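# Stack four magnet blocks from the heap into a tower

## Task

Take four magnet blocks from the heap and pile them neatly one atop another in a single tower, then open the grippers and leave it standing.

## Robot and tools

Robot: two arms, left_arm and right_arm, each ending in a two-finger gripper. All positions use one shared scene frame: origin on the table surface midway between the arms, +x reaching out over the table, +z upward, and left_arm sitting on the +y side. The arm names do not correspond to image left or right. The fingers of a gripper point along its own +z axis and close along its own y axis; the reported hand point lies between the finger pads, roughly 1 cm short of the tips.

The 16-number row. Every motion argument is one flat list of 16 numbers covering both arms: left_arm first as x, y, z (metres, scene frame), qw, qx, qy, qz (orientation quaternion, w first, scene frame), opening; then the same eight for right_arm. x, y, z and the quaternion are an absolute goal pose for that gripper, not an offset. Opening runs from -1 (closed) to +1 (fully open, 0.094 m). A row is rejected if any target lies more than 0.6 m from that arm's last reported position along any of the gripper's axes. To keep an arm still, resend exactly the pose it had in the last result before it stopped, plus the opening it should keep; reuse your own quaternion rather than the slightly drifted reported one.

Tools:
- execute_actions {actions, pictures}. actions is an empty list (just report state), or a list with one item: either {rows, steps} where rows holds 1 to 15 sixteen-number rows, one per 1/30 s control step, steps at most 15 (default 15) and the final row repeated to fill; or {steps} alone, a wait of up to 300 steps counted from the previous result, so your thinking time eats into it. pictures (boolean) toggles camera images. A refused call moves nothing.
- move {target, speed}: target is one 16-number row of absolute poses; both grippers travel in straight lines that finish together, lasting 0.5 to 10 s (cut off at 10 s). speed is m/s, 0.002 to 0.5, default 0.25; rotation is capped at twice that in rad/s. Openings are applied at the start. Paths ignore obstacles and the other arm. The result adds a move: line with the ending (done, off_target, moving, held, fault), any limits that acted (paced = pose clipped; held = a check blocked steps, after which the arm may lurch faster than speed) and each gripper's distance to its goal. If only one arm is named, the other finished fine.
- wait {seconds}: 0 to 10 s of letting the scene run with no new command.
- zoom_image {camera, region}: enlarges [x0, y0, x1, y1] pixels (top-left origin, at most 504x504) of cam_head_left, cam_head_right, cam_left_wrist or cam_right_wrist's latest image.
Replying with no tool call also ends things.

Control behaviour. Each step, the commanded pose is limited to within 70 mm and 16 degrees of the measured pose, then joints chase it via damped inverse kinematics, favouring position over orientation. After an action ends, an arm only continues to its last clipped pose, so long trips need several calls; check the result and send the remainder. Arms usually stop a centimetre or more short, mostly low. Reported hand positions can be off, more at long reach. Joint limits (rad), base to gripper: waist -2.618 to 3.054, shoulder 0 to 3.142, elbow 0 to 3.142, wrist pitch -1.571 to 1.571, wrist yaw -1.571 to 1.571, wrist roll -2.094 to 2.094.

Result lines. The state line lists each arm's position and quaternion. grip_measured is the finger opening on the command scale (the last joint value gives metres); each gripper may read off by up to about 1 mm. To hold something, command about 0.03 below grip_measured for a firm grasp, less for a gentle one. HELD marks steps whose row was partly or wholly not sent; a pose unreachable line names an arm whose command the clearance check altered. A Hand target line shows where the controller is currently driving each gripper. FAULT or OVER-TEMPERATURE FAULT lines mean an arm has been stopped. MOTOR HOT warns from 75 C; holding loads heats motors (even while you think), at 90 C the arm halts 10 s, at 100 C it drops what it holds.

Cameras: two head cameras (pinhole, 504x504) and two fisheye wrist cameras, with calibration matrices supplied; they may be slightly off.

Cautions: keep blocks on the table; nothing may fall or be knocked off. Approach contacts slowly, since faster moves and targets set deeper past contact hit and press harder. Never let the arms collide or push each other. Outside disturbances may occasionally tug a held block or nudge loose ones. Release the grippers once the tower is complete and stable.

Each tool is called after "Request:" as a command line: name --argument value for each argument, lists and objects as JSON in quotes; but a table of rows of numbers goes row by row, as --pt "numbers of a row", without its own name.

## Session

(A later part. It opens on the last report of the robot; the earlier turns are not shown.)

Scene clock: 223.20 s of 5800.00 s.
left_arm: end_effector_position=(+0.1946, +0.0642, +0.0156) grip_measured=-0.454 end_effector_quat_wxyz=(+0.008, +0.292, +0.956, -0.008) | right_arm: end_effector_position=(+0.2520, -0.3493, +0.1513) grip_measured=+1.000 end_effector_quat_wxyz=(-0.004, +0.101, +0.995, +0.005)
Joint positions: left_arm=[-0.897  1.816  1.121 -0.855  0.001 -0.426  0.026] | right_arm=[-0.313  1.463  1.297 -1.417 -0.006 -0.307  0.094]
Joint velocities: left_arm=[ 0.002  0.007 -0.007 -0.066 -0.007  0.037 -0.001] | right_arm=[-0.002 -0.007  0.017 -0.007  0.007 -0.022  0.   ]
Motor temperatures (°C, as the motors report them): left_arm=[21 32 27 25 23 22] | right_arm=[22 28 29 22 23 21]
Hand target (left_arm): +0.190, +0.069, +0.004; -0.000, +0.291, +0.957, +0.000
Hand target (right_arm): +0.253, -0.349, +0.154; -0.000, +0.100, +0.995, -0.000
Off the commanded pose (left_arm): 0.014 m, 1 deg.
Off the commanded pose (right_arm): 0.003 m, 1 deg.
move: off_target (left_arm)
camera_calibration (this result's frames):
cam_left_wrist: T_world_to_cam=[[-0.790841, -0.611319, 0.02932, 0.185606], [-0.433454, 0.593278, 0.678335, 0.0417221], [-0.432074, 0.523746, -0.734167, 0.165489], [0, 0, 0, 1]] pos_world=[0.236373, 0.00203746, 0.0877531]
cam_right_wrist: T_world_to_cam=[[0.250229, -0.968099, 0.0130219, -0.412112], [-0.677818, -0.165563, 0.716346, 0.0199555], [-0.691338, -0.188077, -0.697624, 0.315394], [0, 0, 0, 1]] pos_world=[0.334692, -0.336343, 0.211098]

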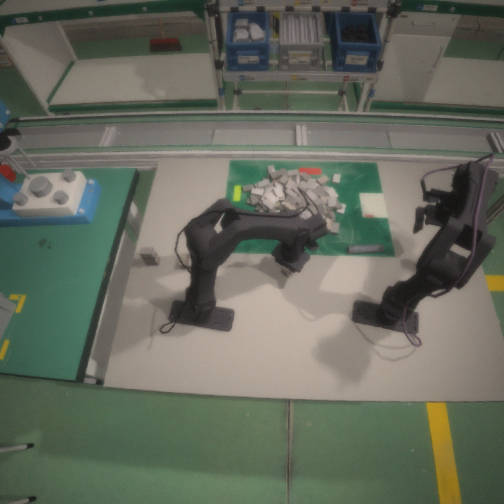

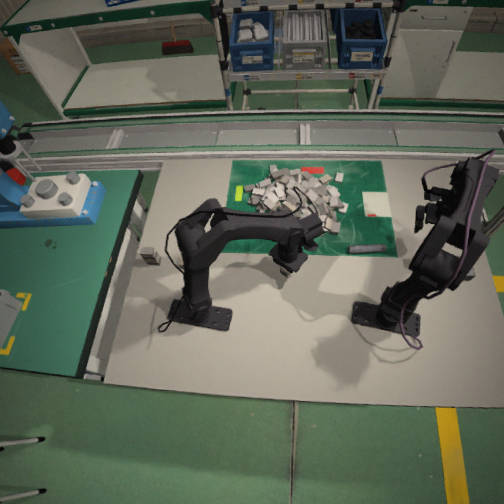

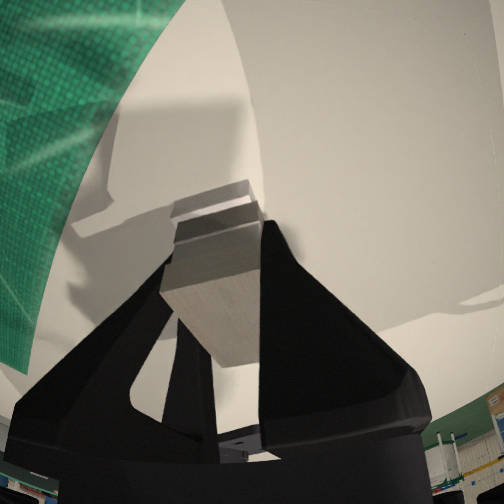

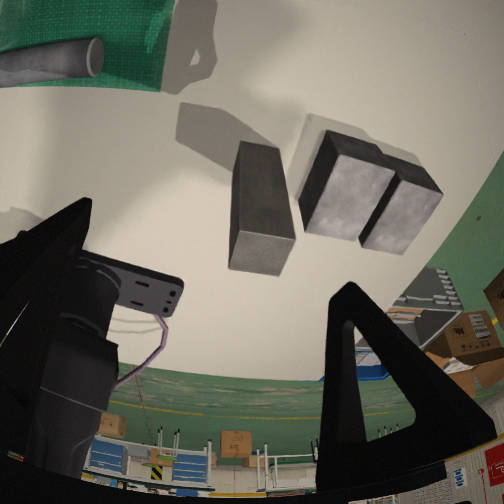

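Squared widthwise. Open and lift.

Request:
move --target '[0.1946,0.0642,0.016,0,0.291,0.957,0,-0.1,0.253,-0.349,0.154,0,0.1,0.995,0,1]' --speed 0.03

Request:
move --target '[0.194,0.065,0.075,0,0.291,0.957,0,0.2,0.253,-0.349,0.154,0,0.1,0.995,0,1]' --speed 0.1

Request:
zoom_image --camera "cam_left_wrist" --region '[150, 60, 350, 260]'

Scene clock: 226.03 s of 5800.00 s.
left_arm: end_effector_position=(+0.1935, +0.0660, +0.0156) grip_measured=-0.102 end_effector_quat_wxyz=(+0.005, +0.292, +0.957, -0.005) | right_arm: end_effector_position=(+0.2520, -0.3493, +0.1513) grip_measured=+1.000 end_effector_quat_wxyz=(-0.004, +0.101, +0.995, +0.005)
Joint positions: left_arm=[-0.897  1.816  1.121 -0.863  0.001 -0.426  0.042] | right_arm=[-0.313  1.463  1.297 -1.417 -0.006 -0.307  0.094]
Joint velocities: left_arm=[-0.002  0.012 -0.007 -0.051 -0.037 -0.051 -0.   ] | right_arm=[-0.002  0.002 -0.007 -0.022  0.037 -0.022  0.   ]
Motor temperatures (°C, as the motors report them): left_arm=[21 32 27 25 23 22] | right_arm=[22 28 29 22 23 21]
Hand target (left_arm): +0.195, +0.064, +0.016; +0.000, +0.291, +0.957, -0.000
Hand target (right_arm): +0.253, -0.349, +0.154; -0.000, +0.100, +0.995, -0.000
Off the commanded pose (left_arm): 0.002 m, 1 deg.
Off the commanded pose (right_arm): 0.003 m, 1 deg.
move: done
camera_calibration (this result's frames):
cam_left_wrist: T_world_to_cam=[[-0.790713, -0.611526, 0.0284391, 0.185828], [-0.430451, 0.588411, 0.684459, 0.0398618], [-0.435298, 0.528969, -0.728497, 0.164251], [0, 0, 0, 1]] pos_world=[0.235594, 0.00329988, 0.0870879]
cam_right_wrist: T_world_to_cam=[[0.250229, -0.968099, 0.0130219, -0.412112], [-0.677818, -0.165563, 0.716346, 0.0199555], [-0.691338, -0.188077, -0.697624, 0.315394], [0, 0, 0, 1]] pos_world=[0.334692, -0.336343, 0.211098]

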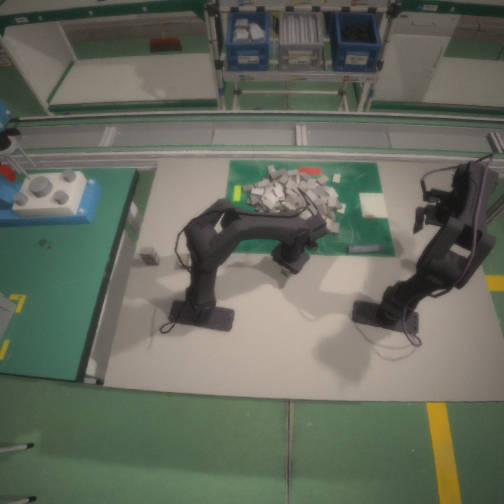

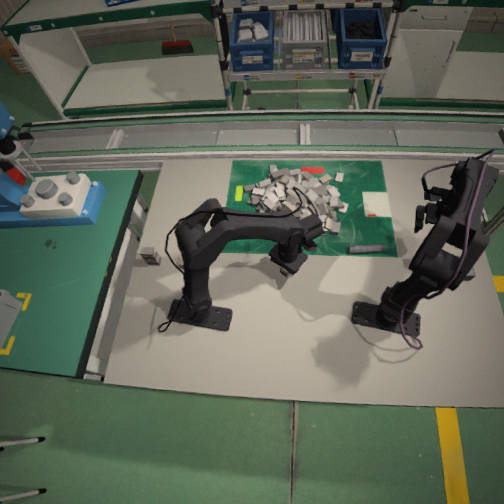

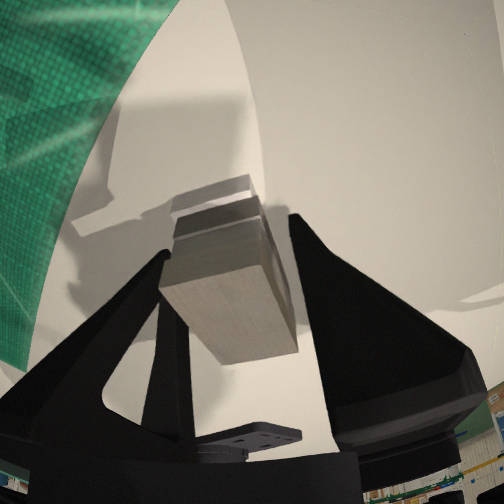

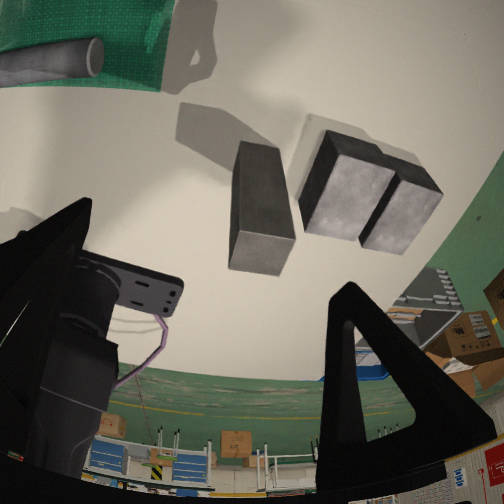

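Scene clock: 227.23 s of 5800.00 s.
left_arm: end_effector_position=(+0.1916, +0.0690, +0.0616) grip_measured=+0.198 end_effector_quat_wxyz=(-0.012, +0.292, +0.956, +0.009) | right_arm: end_effector_position=(+0.2520, -0.3493, +0.1513) grip_measured=+1.000 end_effector_quat_wxyz=(-0.004, +0.101, +0.995, +0.005)
Joint positions: left_arm=[-0.897  1.779  1.27  -1.092  0.001 -0.426  0.056] | right_arm=[-0.313  1.463  1.297 -1.417 -0.006 -0.307  0.094]
Joint velocities: left_arm=[-0.012 -0.027  0.007 -0.007  0.007 -0.051 -0.002] | right_arm=[-0.002 -0.007 -0.017  0.007 -0.051 -0.037  0.   ]
Motor temperatures (°C, as the motors report them): left_arm=[21 32 27 25 23 22] | right_arm=[22 28 29 22 23 21]
Hand target (left_arm): +0.195, +0.064, +0.075; +0.000, +0.291, +0.957, -0.000
Hand target (right_arm): +0.253, -0.349, +0.154; -0.000, +0.100, +0.995, -0.000
Off the commanded pose (left_arm): 0.014 m, 2 deg.
Off the commanded pose (right_arm): 0.003 m, 1 deg.
move: off_target (left_arm)
camera_calibration (this result's frames):
cam_left_wrist: T_world_to_cam=[[-0.790126, -0.612478, 0.0239244, 0.185117], [-0.414748, 0.562969, 0.714878, 0.00269038], [-0.451315, 0.554921, -0.69884, 0.194873], [0, 0, 0, 1]] pos_world=[0.235331, 0.00372616, 0.129833]
cam_right_wrist: T_world_to_cam=[[0.250229, -0.968099, 0.0130219, -0.412112], [-0.677818, -0.165563, 0.716346, 0.0199555], [-0.691338, -0.188077, -0.697624, 0.315394], [0, 0, 0, 1]] pos_world=[0.334692, -0.336343, 0.211098]

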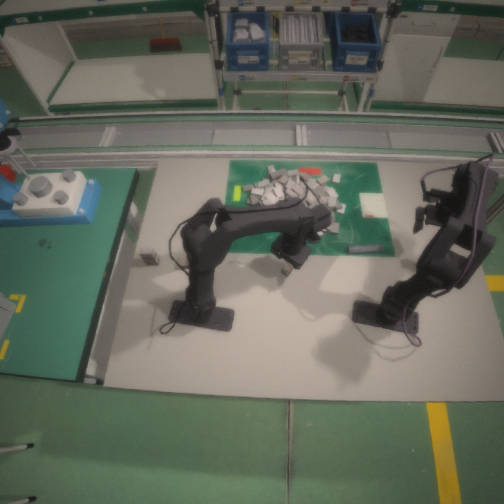

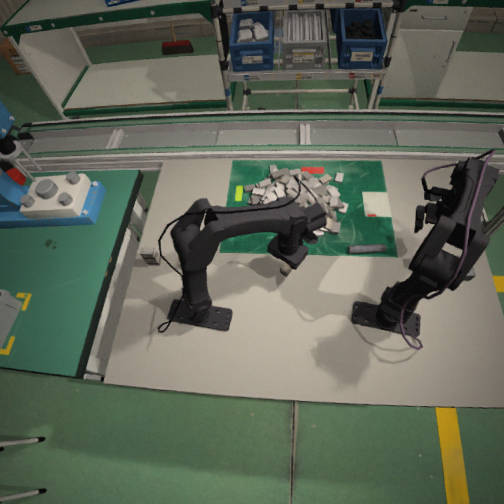

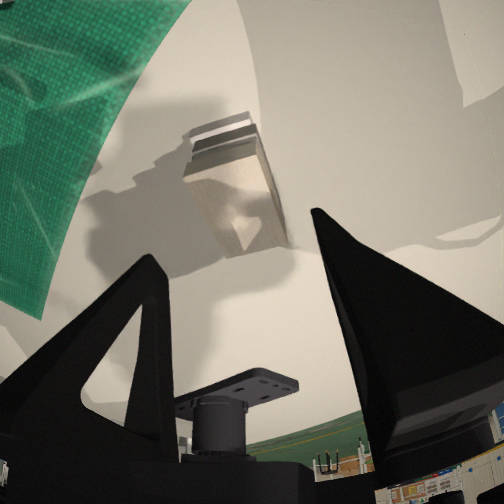

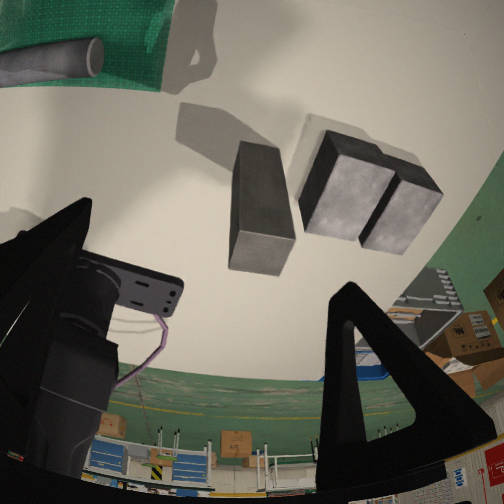

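Region (150, 60, 350, 260) of cam_left_wrist's 504x504 image, scaled by 2.520, with more detail than that image has.

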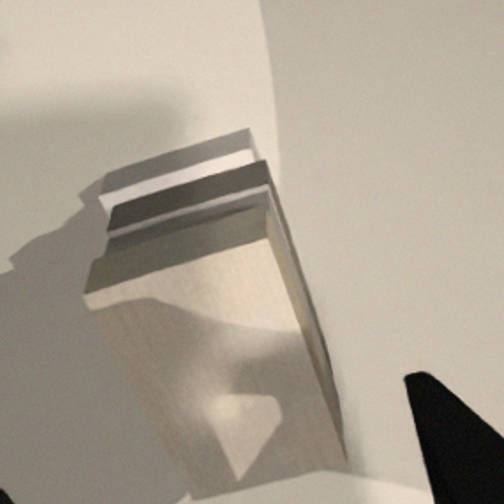

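Request:
move --target '[0.191,0.068,0.07,0,0.881,0.473,0,0.2,0.253,-0.349,0.154,0,0.1,0.995,0,1]' --speed 0.4

Request:
move --target '[0.190,0.070,0.002,0,0.881,0.473,0,0.2,0.253,-0.349,0.154,0,0.1,0.995,0,1]' --speed 0.06

Scene clock: 231.93 s of 5800.00 s.
left_arm: end_effector_position=(+0.1925, +0.0700, +0.0616) grip_measured=+0.198 end_effector_quat_wxyz=(-0.016, +0.877, +0.480, +0.002) | right_arm: end_effector_position=(+0.2520, -0.3493, +0.1513) grip_measured=+1.000 end_effector_quat_wxyz=(-0.004, +0.101, +0.995, +0.005)
Joint positions: left_arm=[-0.897  1.779  1.27  -1.093 -0.006  1.122  0.056] | right_arm=[-0.313  1.463  1.297 -1.417 -0.006 -0.307  0.094]
Joint velocities: left_arm=[-0.007  0.002  0.007 -0.007 -0.022  0.007  0.001] | right_arm=[-0.002  0.002 -0.017 -0.081 -0.007 -0.037  0.   ]
Motor temperatures (°C, as the motors report them): left_arm=[21 33 28 25 23 22] | right_arm=[22 28 29 22 23 21]
Hand target (left_arm): +0.191, +0.068, +0.070; -0.000, +0.881, +0.473, +0.000
Hand target (right_arm): +0.253, -0.349, +0.154; -0.000, +0.100, +0.995, -0.000
Off the commanded pose (left_arm): 0.009 m, 2 deg.
Off the commanded pose (right_arm): 0.003 m, 1 deg.
move: done
camera_calibration (this result's frames):
cam_left_wrist: T_world_to_cam=[[-0.628859, 0.775496, 0.0560528, 0.0562918], [0.578516, 0.418521, 0.700114, -0.177741], [0.519476, 0.4727, -0.711828, 0.0143671], [0, 0, 0, 1]] pos_world=[0.130762, 0.0239432, 0.131511]
cam_right_wrist: T_world_to_cam=[[0.250229, -0.968099, 0.0130219, -0.412112], [-0.677818, -0.165563, 0.716346, 0.0199555], [-0.691338, -0.188077, -0.697624, 0.315394], [0, 0, 0, 1]] pos_world=[0.334692, -0.336343, 0.211098]

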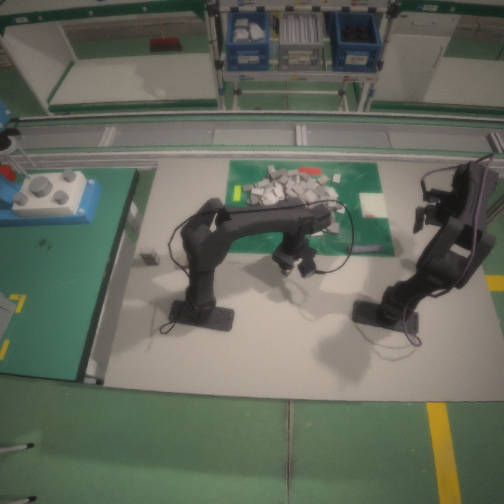

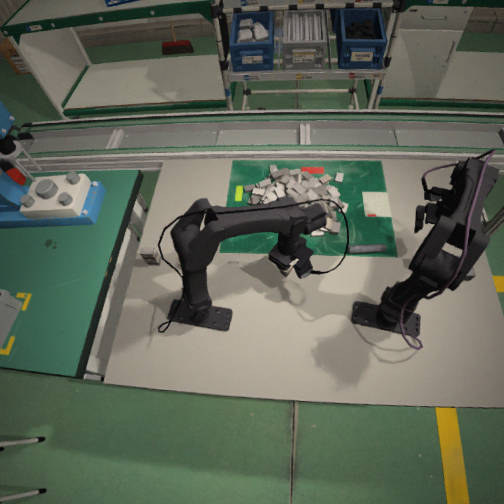

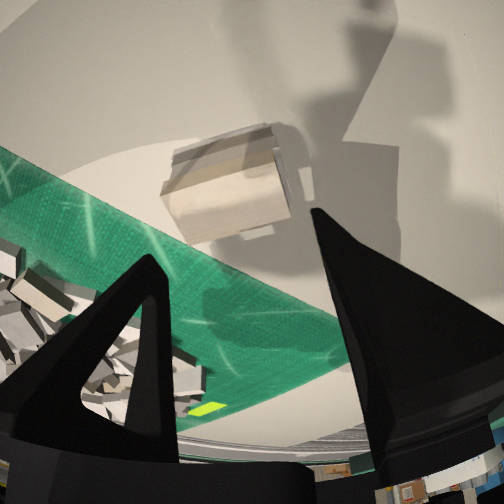

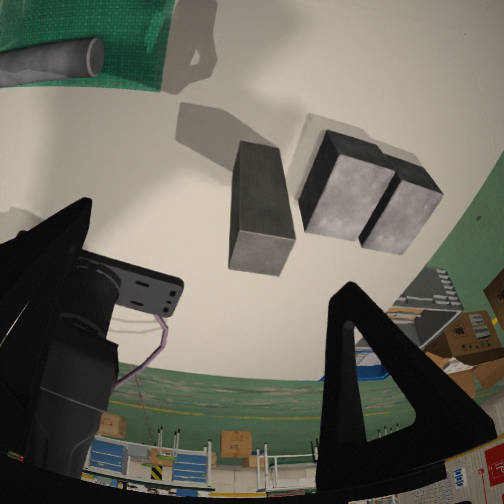

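Scene clock: 233.43 s of 5800.00 s.
left_arm: end_effector_position=(+0.1936, +0.0683, +0.0095) grip_measured=+0.198 end_effector_quat_wxyz=(+0.007, +0.878, +0.478, +0.003) | right_arm: end_effector_position=(+0.2520, -0.3493, +0.1513) grip_measured=+1.000 end_effector_quat_wxyz=(-0.004, +0.101, +0.995, +0.005)
Joint positions: left_arm=[-0.897  1.818  1.097 -0.835 -0.006  1.126  0.056] | right_arm=[-0.313  1.463  1.297 -1.417 -0.006 -0.307  0.094]
Joint velocities: left_arm=[ 0.002 -0.007 -0.007 -0.037 -0.022  0.066 -0.001] | right_arm=[-0.012  0.007  0.017  0.022 -0.022 -0.037  0.   ]
Motor temperatures (°C, as the motors report them): left_arm=[21 33 28 25 23 22] | right_arm=[22 28 29 22 23 21]
Hand target (left_arm): +0.189, +0.071, +0.003; -0.000, +0.881, +0.473, -0.000
Hand target (right_arm): +0.253, -0.349, +0.154; -0.000, +0.100, +0.995, -0.000
Off the commanded pose (left_arm): 0.008 m, 1 deg.
Off the commanded pose (right_arm): 0.003 m, 1 deg.
move: done
camera_calibration (this result's frames):
cam_left_wrist: T_world_to_cam=[[-0.626695, 0.779192, 0.010697, 0.0608897], [0.563389, 0.443558, 0.697028, -0.13989], [0.538374, 0.44285, -0.716964, -0.0240664], [0, 0, 0, 1]] pos_world=[0.129928, 0.0252625, 0.0796013]
cam_right_wrist: T_world_to_cam=[[0.250229, -0.968099, 0.0130219, -0.412112], [-0.677818, -0.165563, 0.716346, 0.0199555], [-0.691338, -0.188077, -0.697624, 0.315394], [0, 0, 0, 1]] pos_world=[0.334692, -0.336343, 0.211098]

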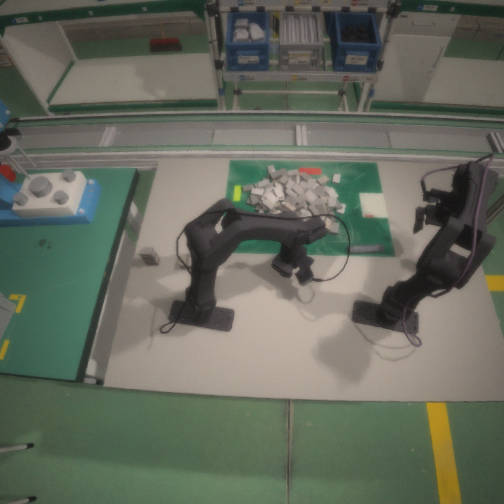

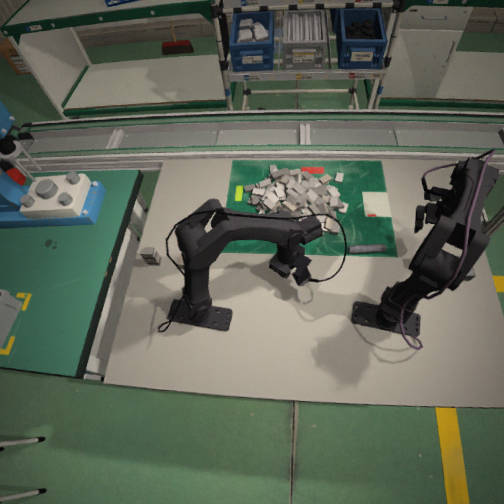

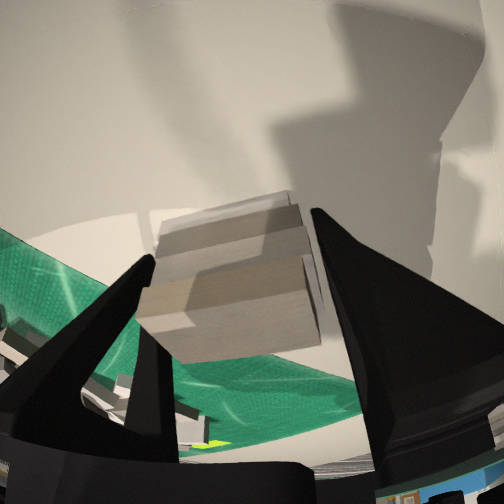

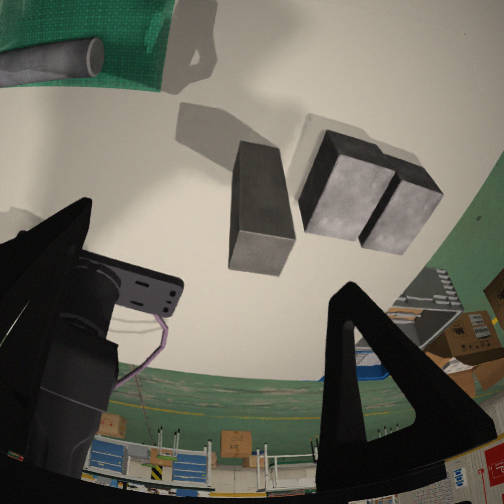

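Request:
move --target '[0.1936,0.0683,0.0095,0,0.881,0.473,0,-0.14,0.253,-0.349,0.154,0,0.1,0.995,0,1]' --speed 0.03

Request:
move --target '[0.1936,0.0683,0.0095,0,0.881,0.473,0,0.25,0.253,-0.349,0.154,0,0.1,0.995,0,1]' --speed 0.03

Scene clock: 235.37 s of 5800.00 s.
left_arm: end_effector_position=(+0.1934, +0.0681, +0.0095) grip_measured=-0.110 end_effector_quat_wxyz=(+0.007, +0.879, +0.476, +0.003) | right_arm: end_effector_position=(+0.2520, -0.3493, +0.1513) grip_measured=+1.000 end_effector_quat_wxyz=(-0.004, +0.101, +0.995, +0.005)
Joint positions: left_arm=[-0.897  1.818  1.097 -0.835 -0.005  1.131  0.042] | right_arm=[-0.313  1.463  1.297 -1.417 -0.006 -0.307  0.094]
Joint velocities: left_arm=[ 0.017  0.007 -0.002  0.037 -0.022 -0.007 -0.   ] | right_arm=[-0.002  0.007 -0.007 -0.022  0.022  0.022  0.   ]
Motor temperatures (°C, as the motors report them): left_arm=[21 33 28 25 23 22] | right_arm=[22 28 29 22 23 21]
Hand target (left_arm): +0.194, +0.068, +0.010; +0.000, +0.881, +0.473, -0.000
Hand target (right_arm): +0.253, -0.349, +0.154; -0.000, +0.100, +0.995, -0.000
Off the commanded pose (left_arm): 0.000 m, 1 deg.
Off the commanded pose (right_arm): 0.003 m, 1 deg.
move: done
camera_calibration (this result's frames):
cam_left_wrist: T_world_to_cam=[[-0.622802, 0.782309, 0.0104756, 0.0599953], [0.566096, 0.44135, 0.696236, -0.140103], [0.540049, 0.439548, -0.717736, -0.024008], [0, 0, 0, 1]] pos_world=[0.129642, 0.0254522, 0.0796847]
cam_right_wrist: T_world_to_cam=[[0.250229, -0.968099, 0.0130219, -0.412112], [-0.677818, -0.165563, 0.716346, 0.0199555], [-0.691338, -0.188077, -0.697624, 0.315394], [0, 0, 0, 1]] pos_world=[0.334692, -0.336343, 0.211098]

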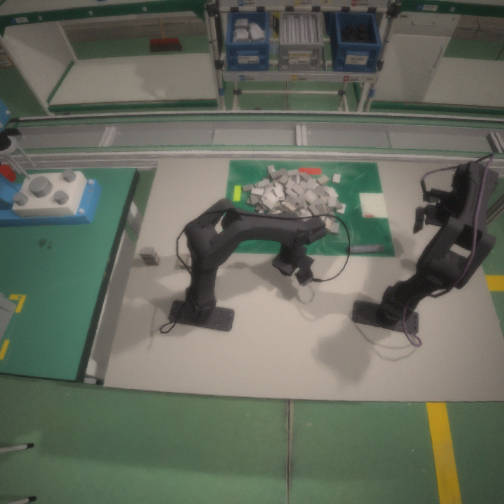

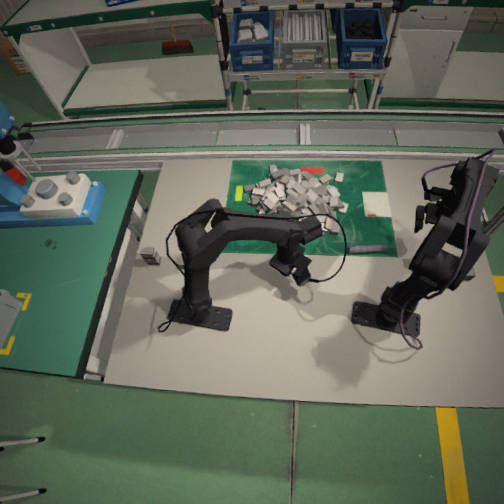

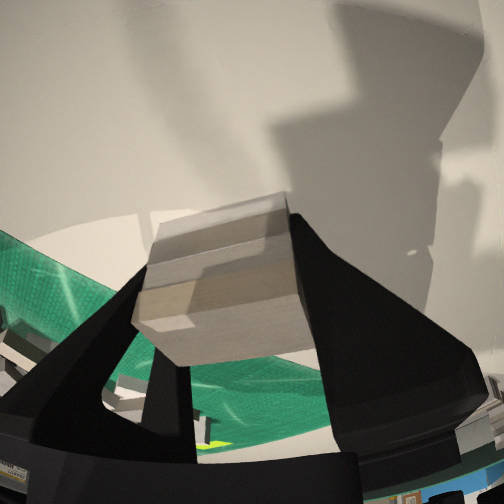

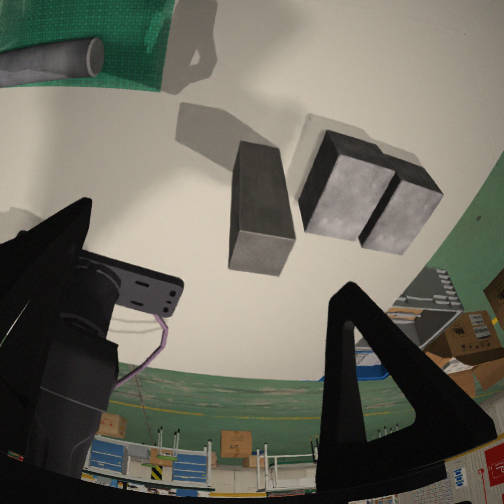

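Scene clock: 236.07 s of 5800.00 s.
left_arm: end_effector_position=(+0.1934, +0.0681, +0.0095) grip_measured=+0.248 end_effector_quat_wxyz=(+0.007, +0.880, +0.476, +0.003) | right_arm: end_effector_position=(+0.2520, -0.3493, +0.1513) grip_measured=+1.000 end_effector_quat_wxyz=(-0.004, +0.101, +0.995, +0.005)
Joint positions: left_arm=[-0.897  1.818  1.097 -0.835 -0.005  1.132  0.059] | right_arm=[-0.313  1.463  1.297 -1.417 -0.006 -0.307  0.094]
Joint velocities: left_arm=[-0.002  0.002 -0.017  0.007 -0.037 -0.007  0.   ] | right_arm=[ 0.002  0.012  0.032 -0.022 -0.11  -0.066  0.   ]
Motor temperatures (°C, as the motors report them): left_arm=[21 33 28 25 23 22] | right_arm=[22 28 29 22 23 21]
Hand target (left_arm): +0.194, +0.068, +0.010; +0.000, +0.881, +0.473, +0.000
Hand target (right_arm): +0.253, -0.349, +0.154; -0.000, +0.100, +0.995, -0.000
Off the commanded pose (left_arm): 0.000 m, 1 deg.
Off the commanded pose (right_arm): 0.003 m, 1 deg.
move: done
camera_calibration (this result's frames):
cam_left_wrist: T_world_to_cam=[[-0.621907, 0.783021, 0.0104792, 0.0597735], [0.566593, 0.440693, 0.696249, -0.140154], [0.54056, 0.438939, -0.717724, -0.0240655], [0, 0, 0, 1]] pos_world=[0.129593, 0.0255243, 0.0796834]
cam_right_wrist: T_world_to_cam=[[0.250229, -0.968099, 0.0130219, -0.412112], [-0.677818, -0.165563, 0.716346, 0.0199555], [-0.691338, -0.188077, -0.697624, 0.315394], [0, 0, 0, 1]] pos_world=[0.334692, -0.336343, 0.211098]

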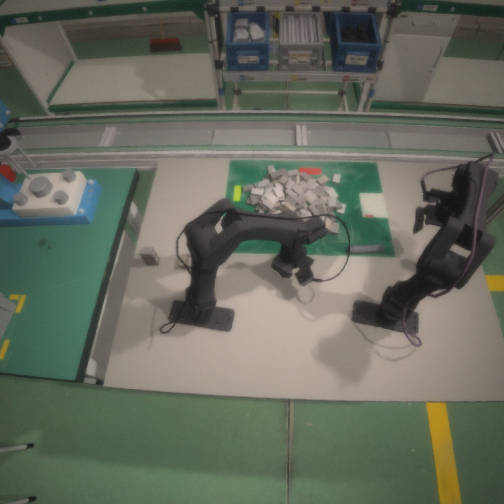

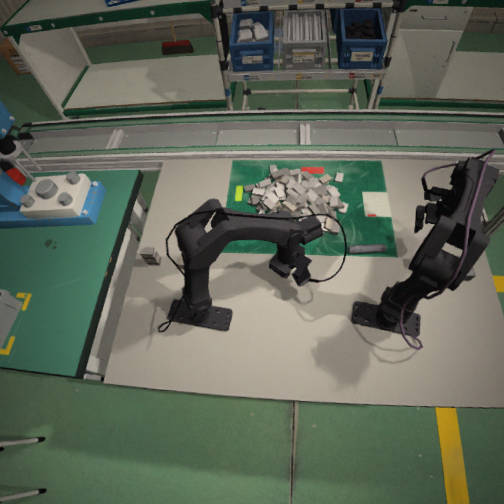

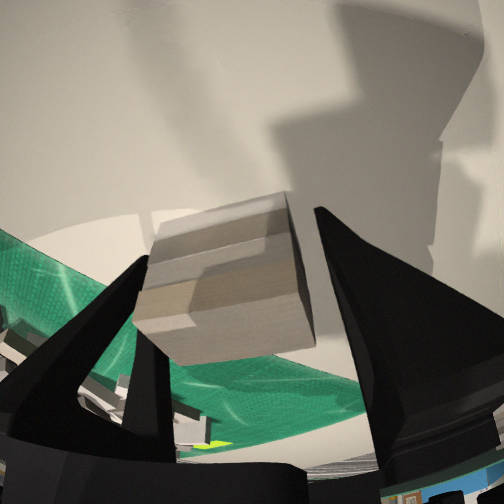

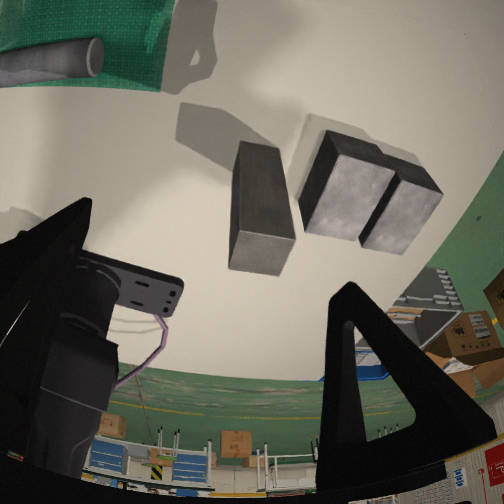

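Request:
move --target '[0.195,0.066,0.1,0,0.881,0.473,0,0.4,0.253,-0.349,0.154,0,0.1,0.995,0,1]' --speed 0.12

Scene clock: 238.87 s of 5800.00 s.
left_arm: end_effector_position=(+0.1941, +0.0671, +0.0868) grip_measured=+0.398 end_effector_quat_wxyz=(-0.012, +0.880, +0.476, +0.002) | right_arm: end_effector_position=(+0.2520, -0.3493, +0.1513) grip_measured=+1.000 end_effector_quat_wxyz=(-0.004, +0.101, +0.995, +0.005)
Joint positions: left_arm=[-0.897  1.763  1.353 -1.184 -0.005  1.132  0.066] | right_arm=[-0.313  1.463  1.297 -1.417 -0.006 -0.307  0.094]
Joint velocities: left_arm=[ 0.017 -0.002 -0.002 -0.081  0.022 -0.007 -0.   ] | right_arm=[-0.002  0.002  0.007 -0.022 -0.037 -0.022  0.   ]
Motor temperatures (°C, as the motors report them): left_arm=[21 33 28 25 23 22] | right_arm=[22 28 29 22 23 21]
Hand target (left_arm): +0.196, +0.064, +0.099; +0.000, +0.881, +0.473, +0.000
Hand target (right_arm): +0.253, -0.349, +0.154; -0.000, +0.100, +0.995, -0.000
Off the commanded pose (left_arm): 0.013 m, 1 deg.
Off the commanded pose (right_arm): 0.003 m, 1 deg.
move: off_target (left_arm)
camera_calibration (this result's frames):
cam_left_wrist: T_world_to_cam=[[-0.621327, 0.782082, 0.0479631, 0.0568977], [0.580429, 0.418275, 0.698676, -0.195305], [0.52636, 0.461946, -0.713829, 0.0324367], [0, 0, 0, 1]] pos_world=[0.131639, 0.0222085, 0.15688]
cam_right_wrist: T_world_to_cam=[[0.250229, -0.968099, 0.0130219, -0.412112], [-0.677818, -0.165563, 0.716346, 0.0199555], [-0.691338, -0.188077, -0.697624, 0.315394], [0, 0, 0, 1]] pos_world=[0.334692, -0.336343, 0.211098]

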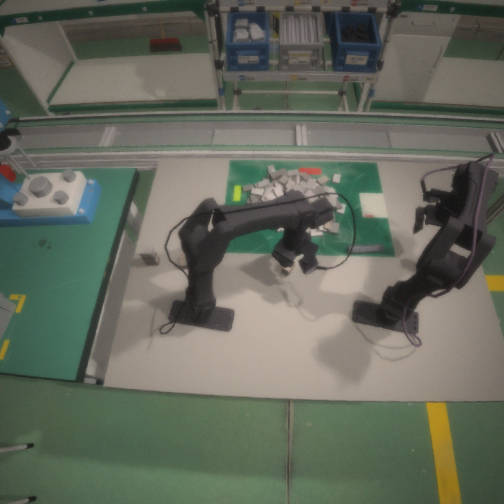

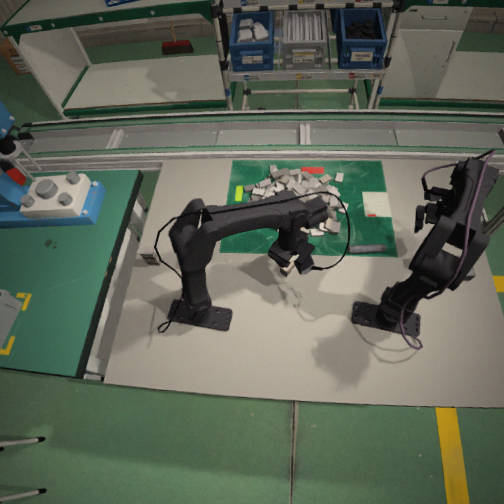

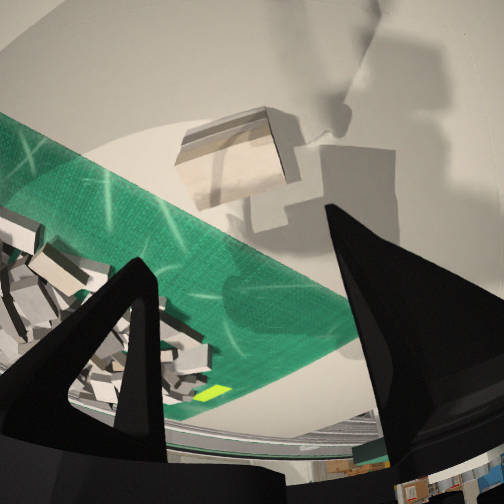

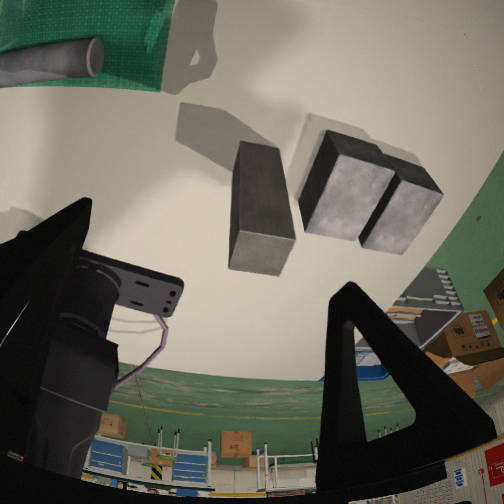

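Request:
finished_scene --scene 1

The scene is finished: the task was done.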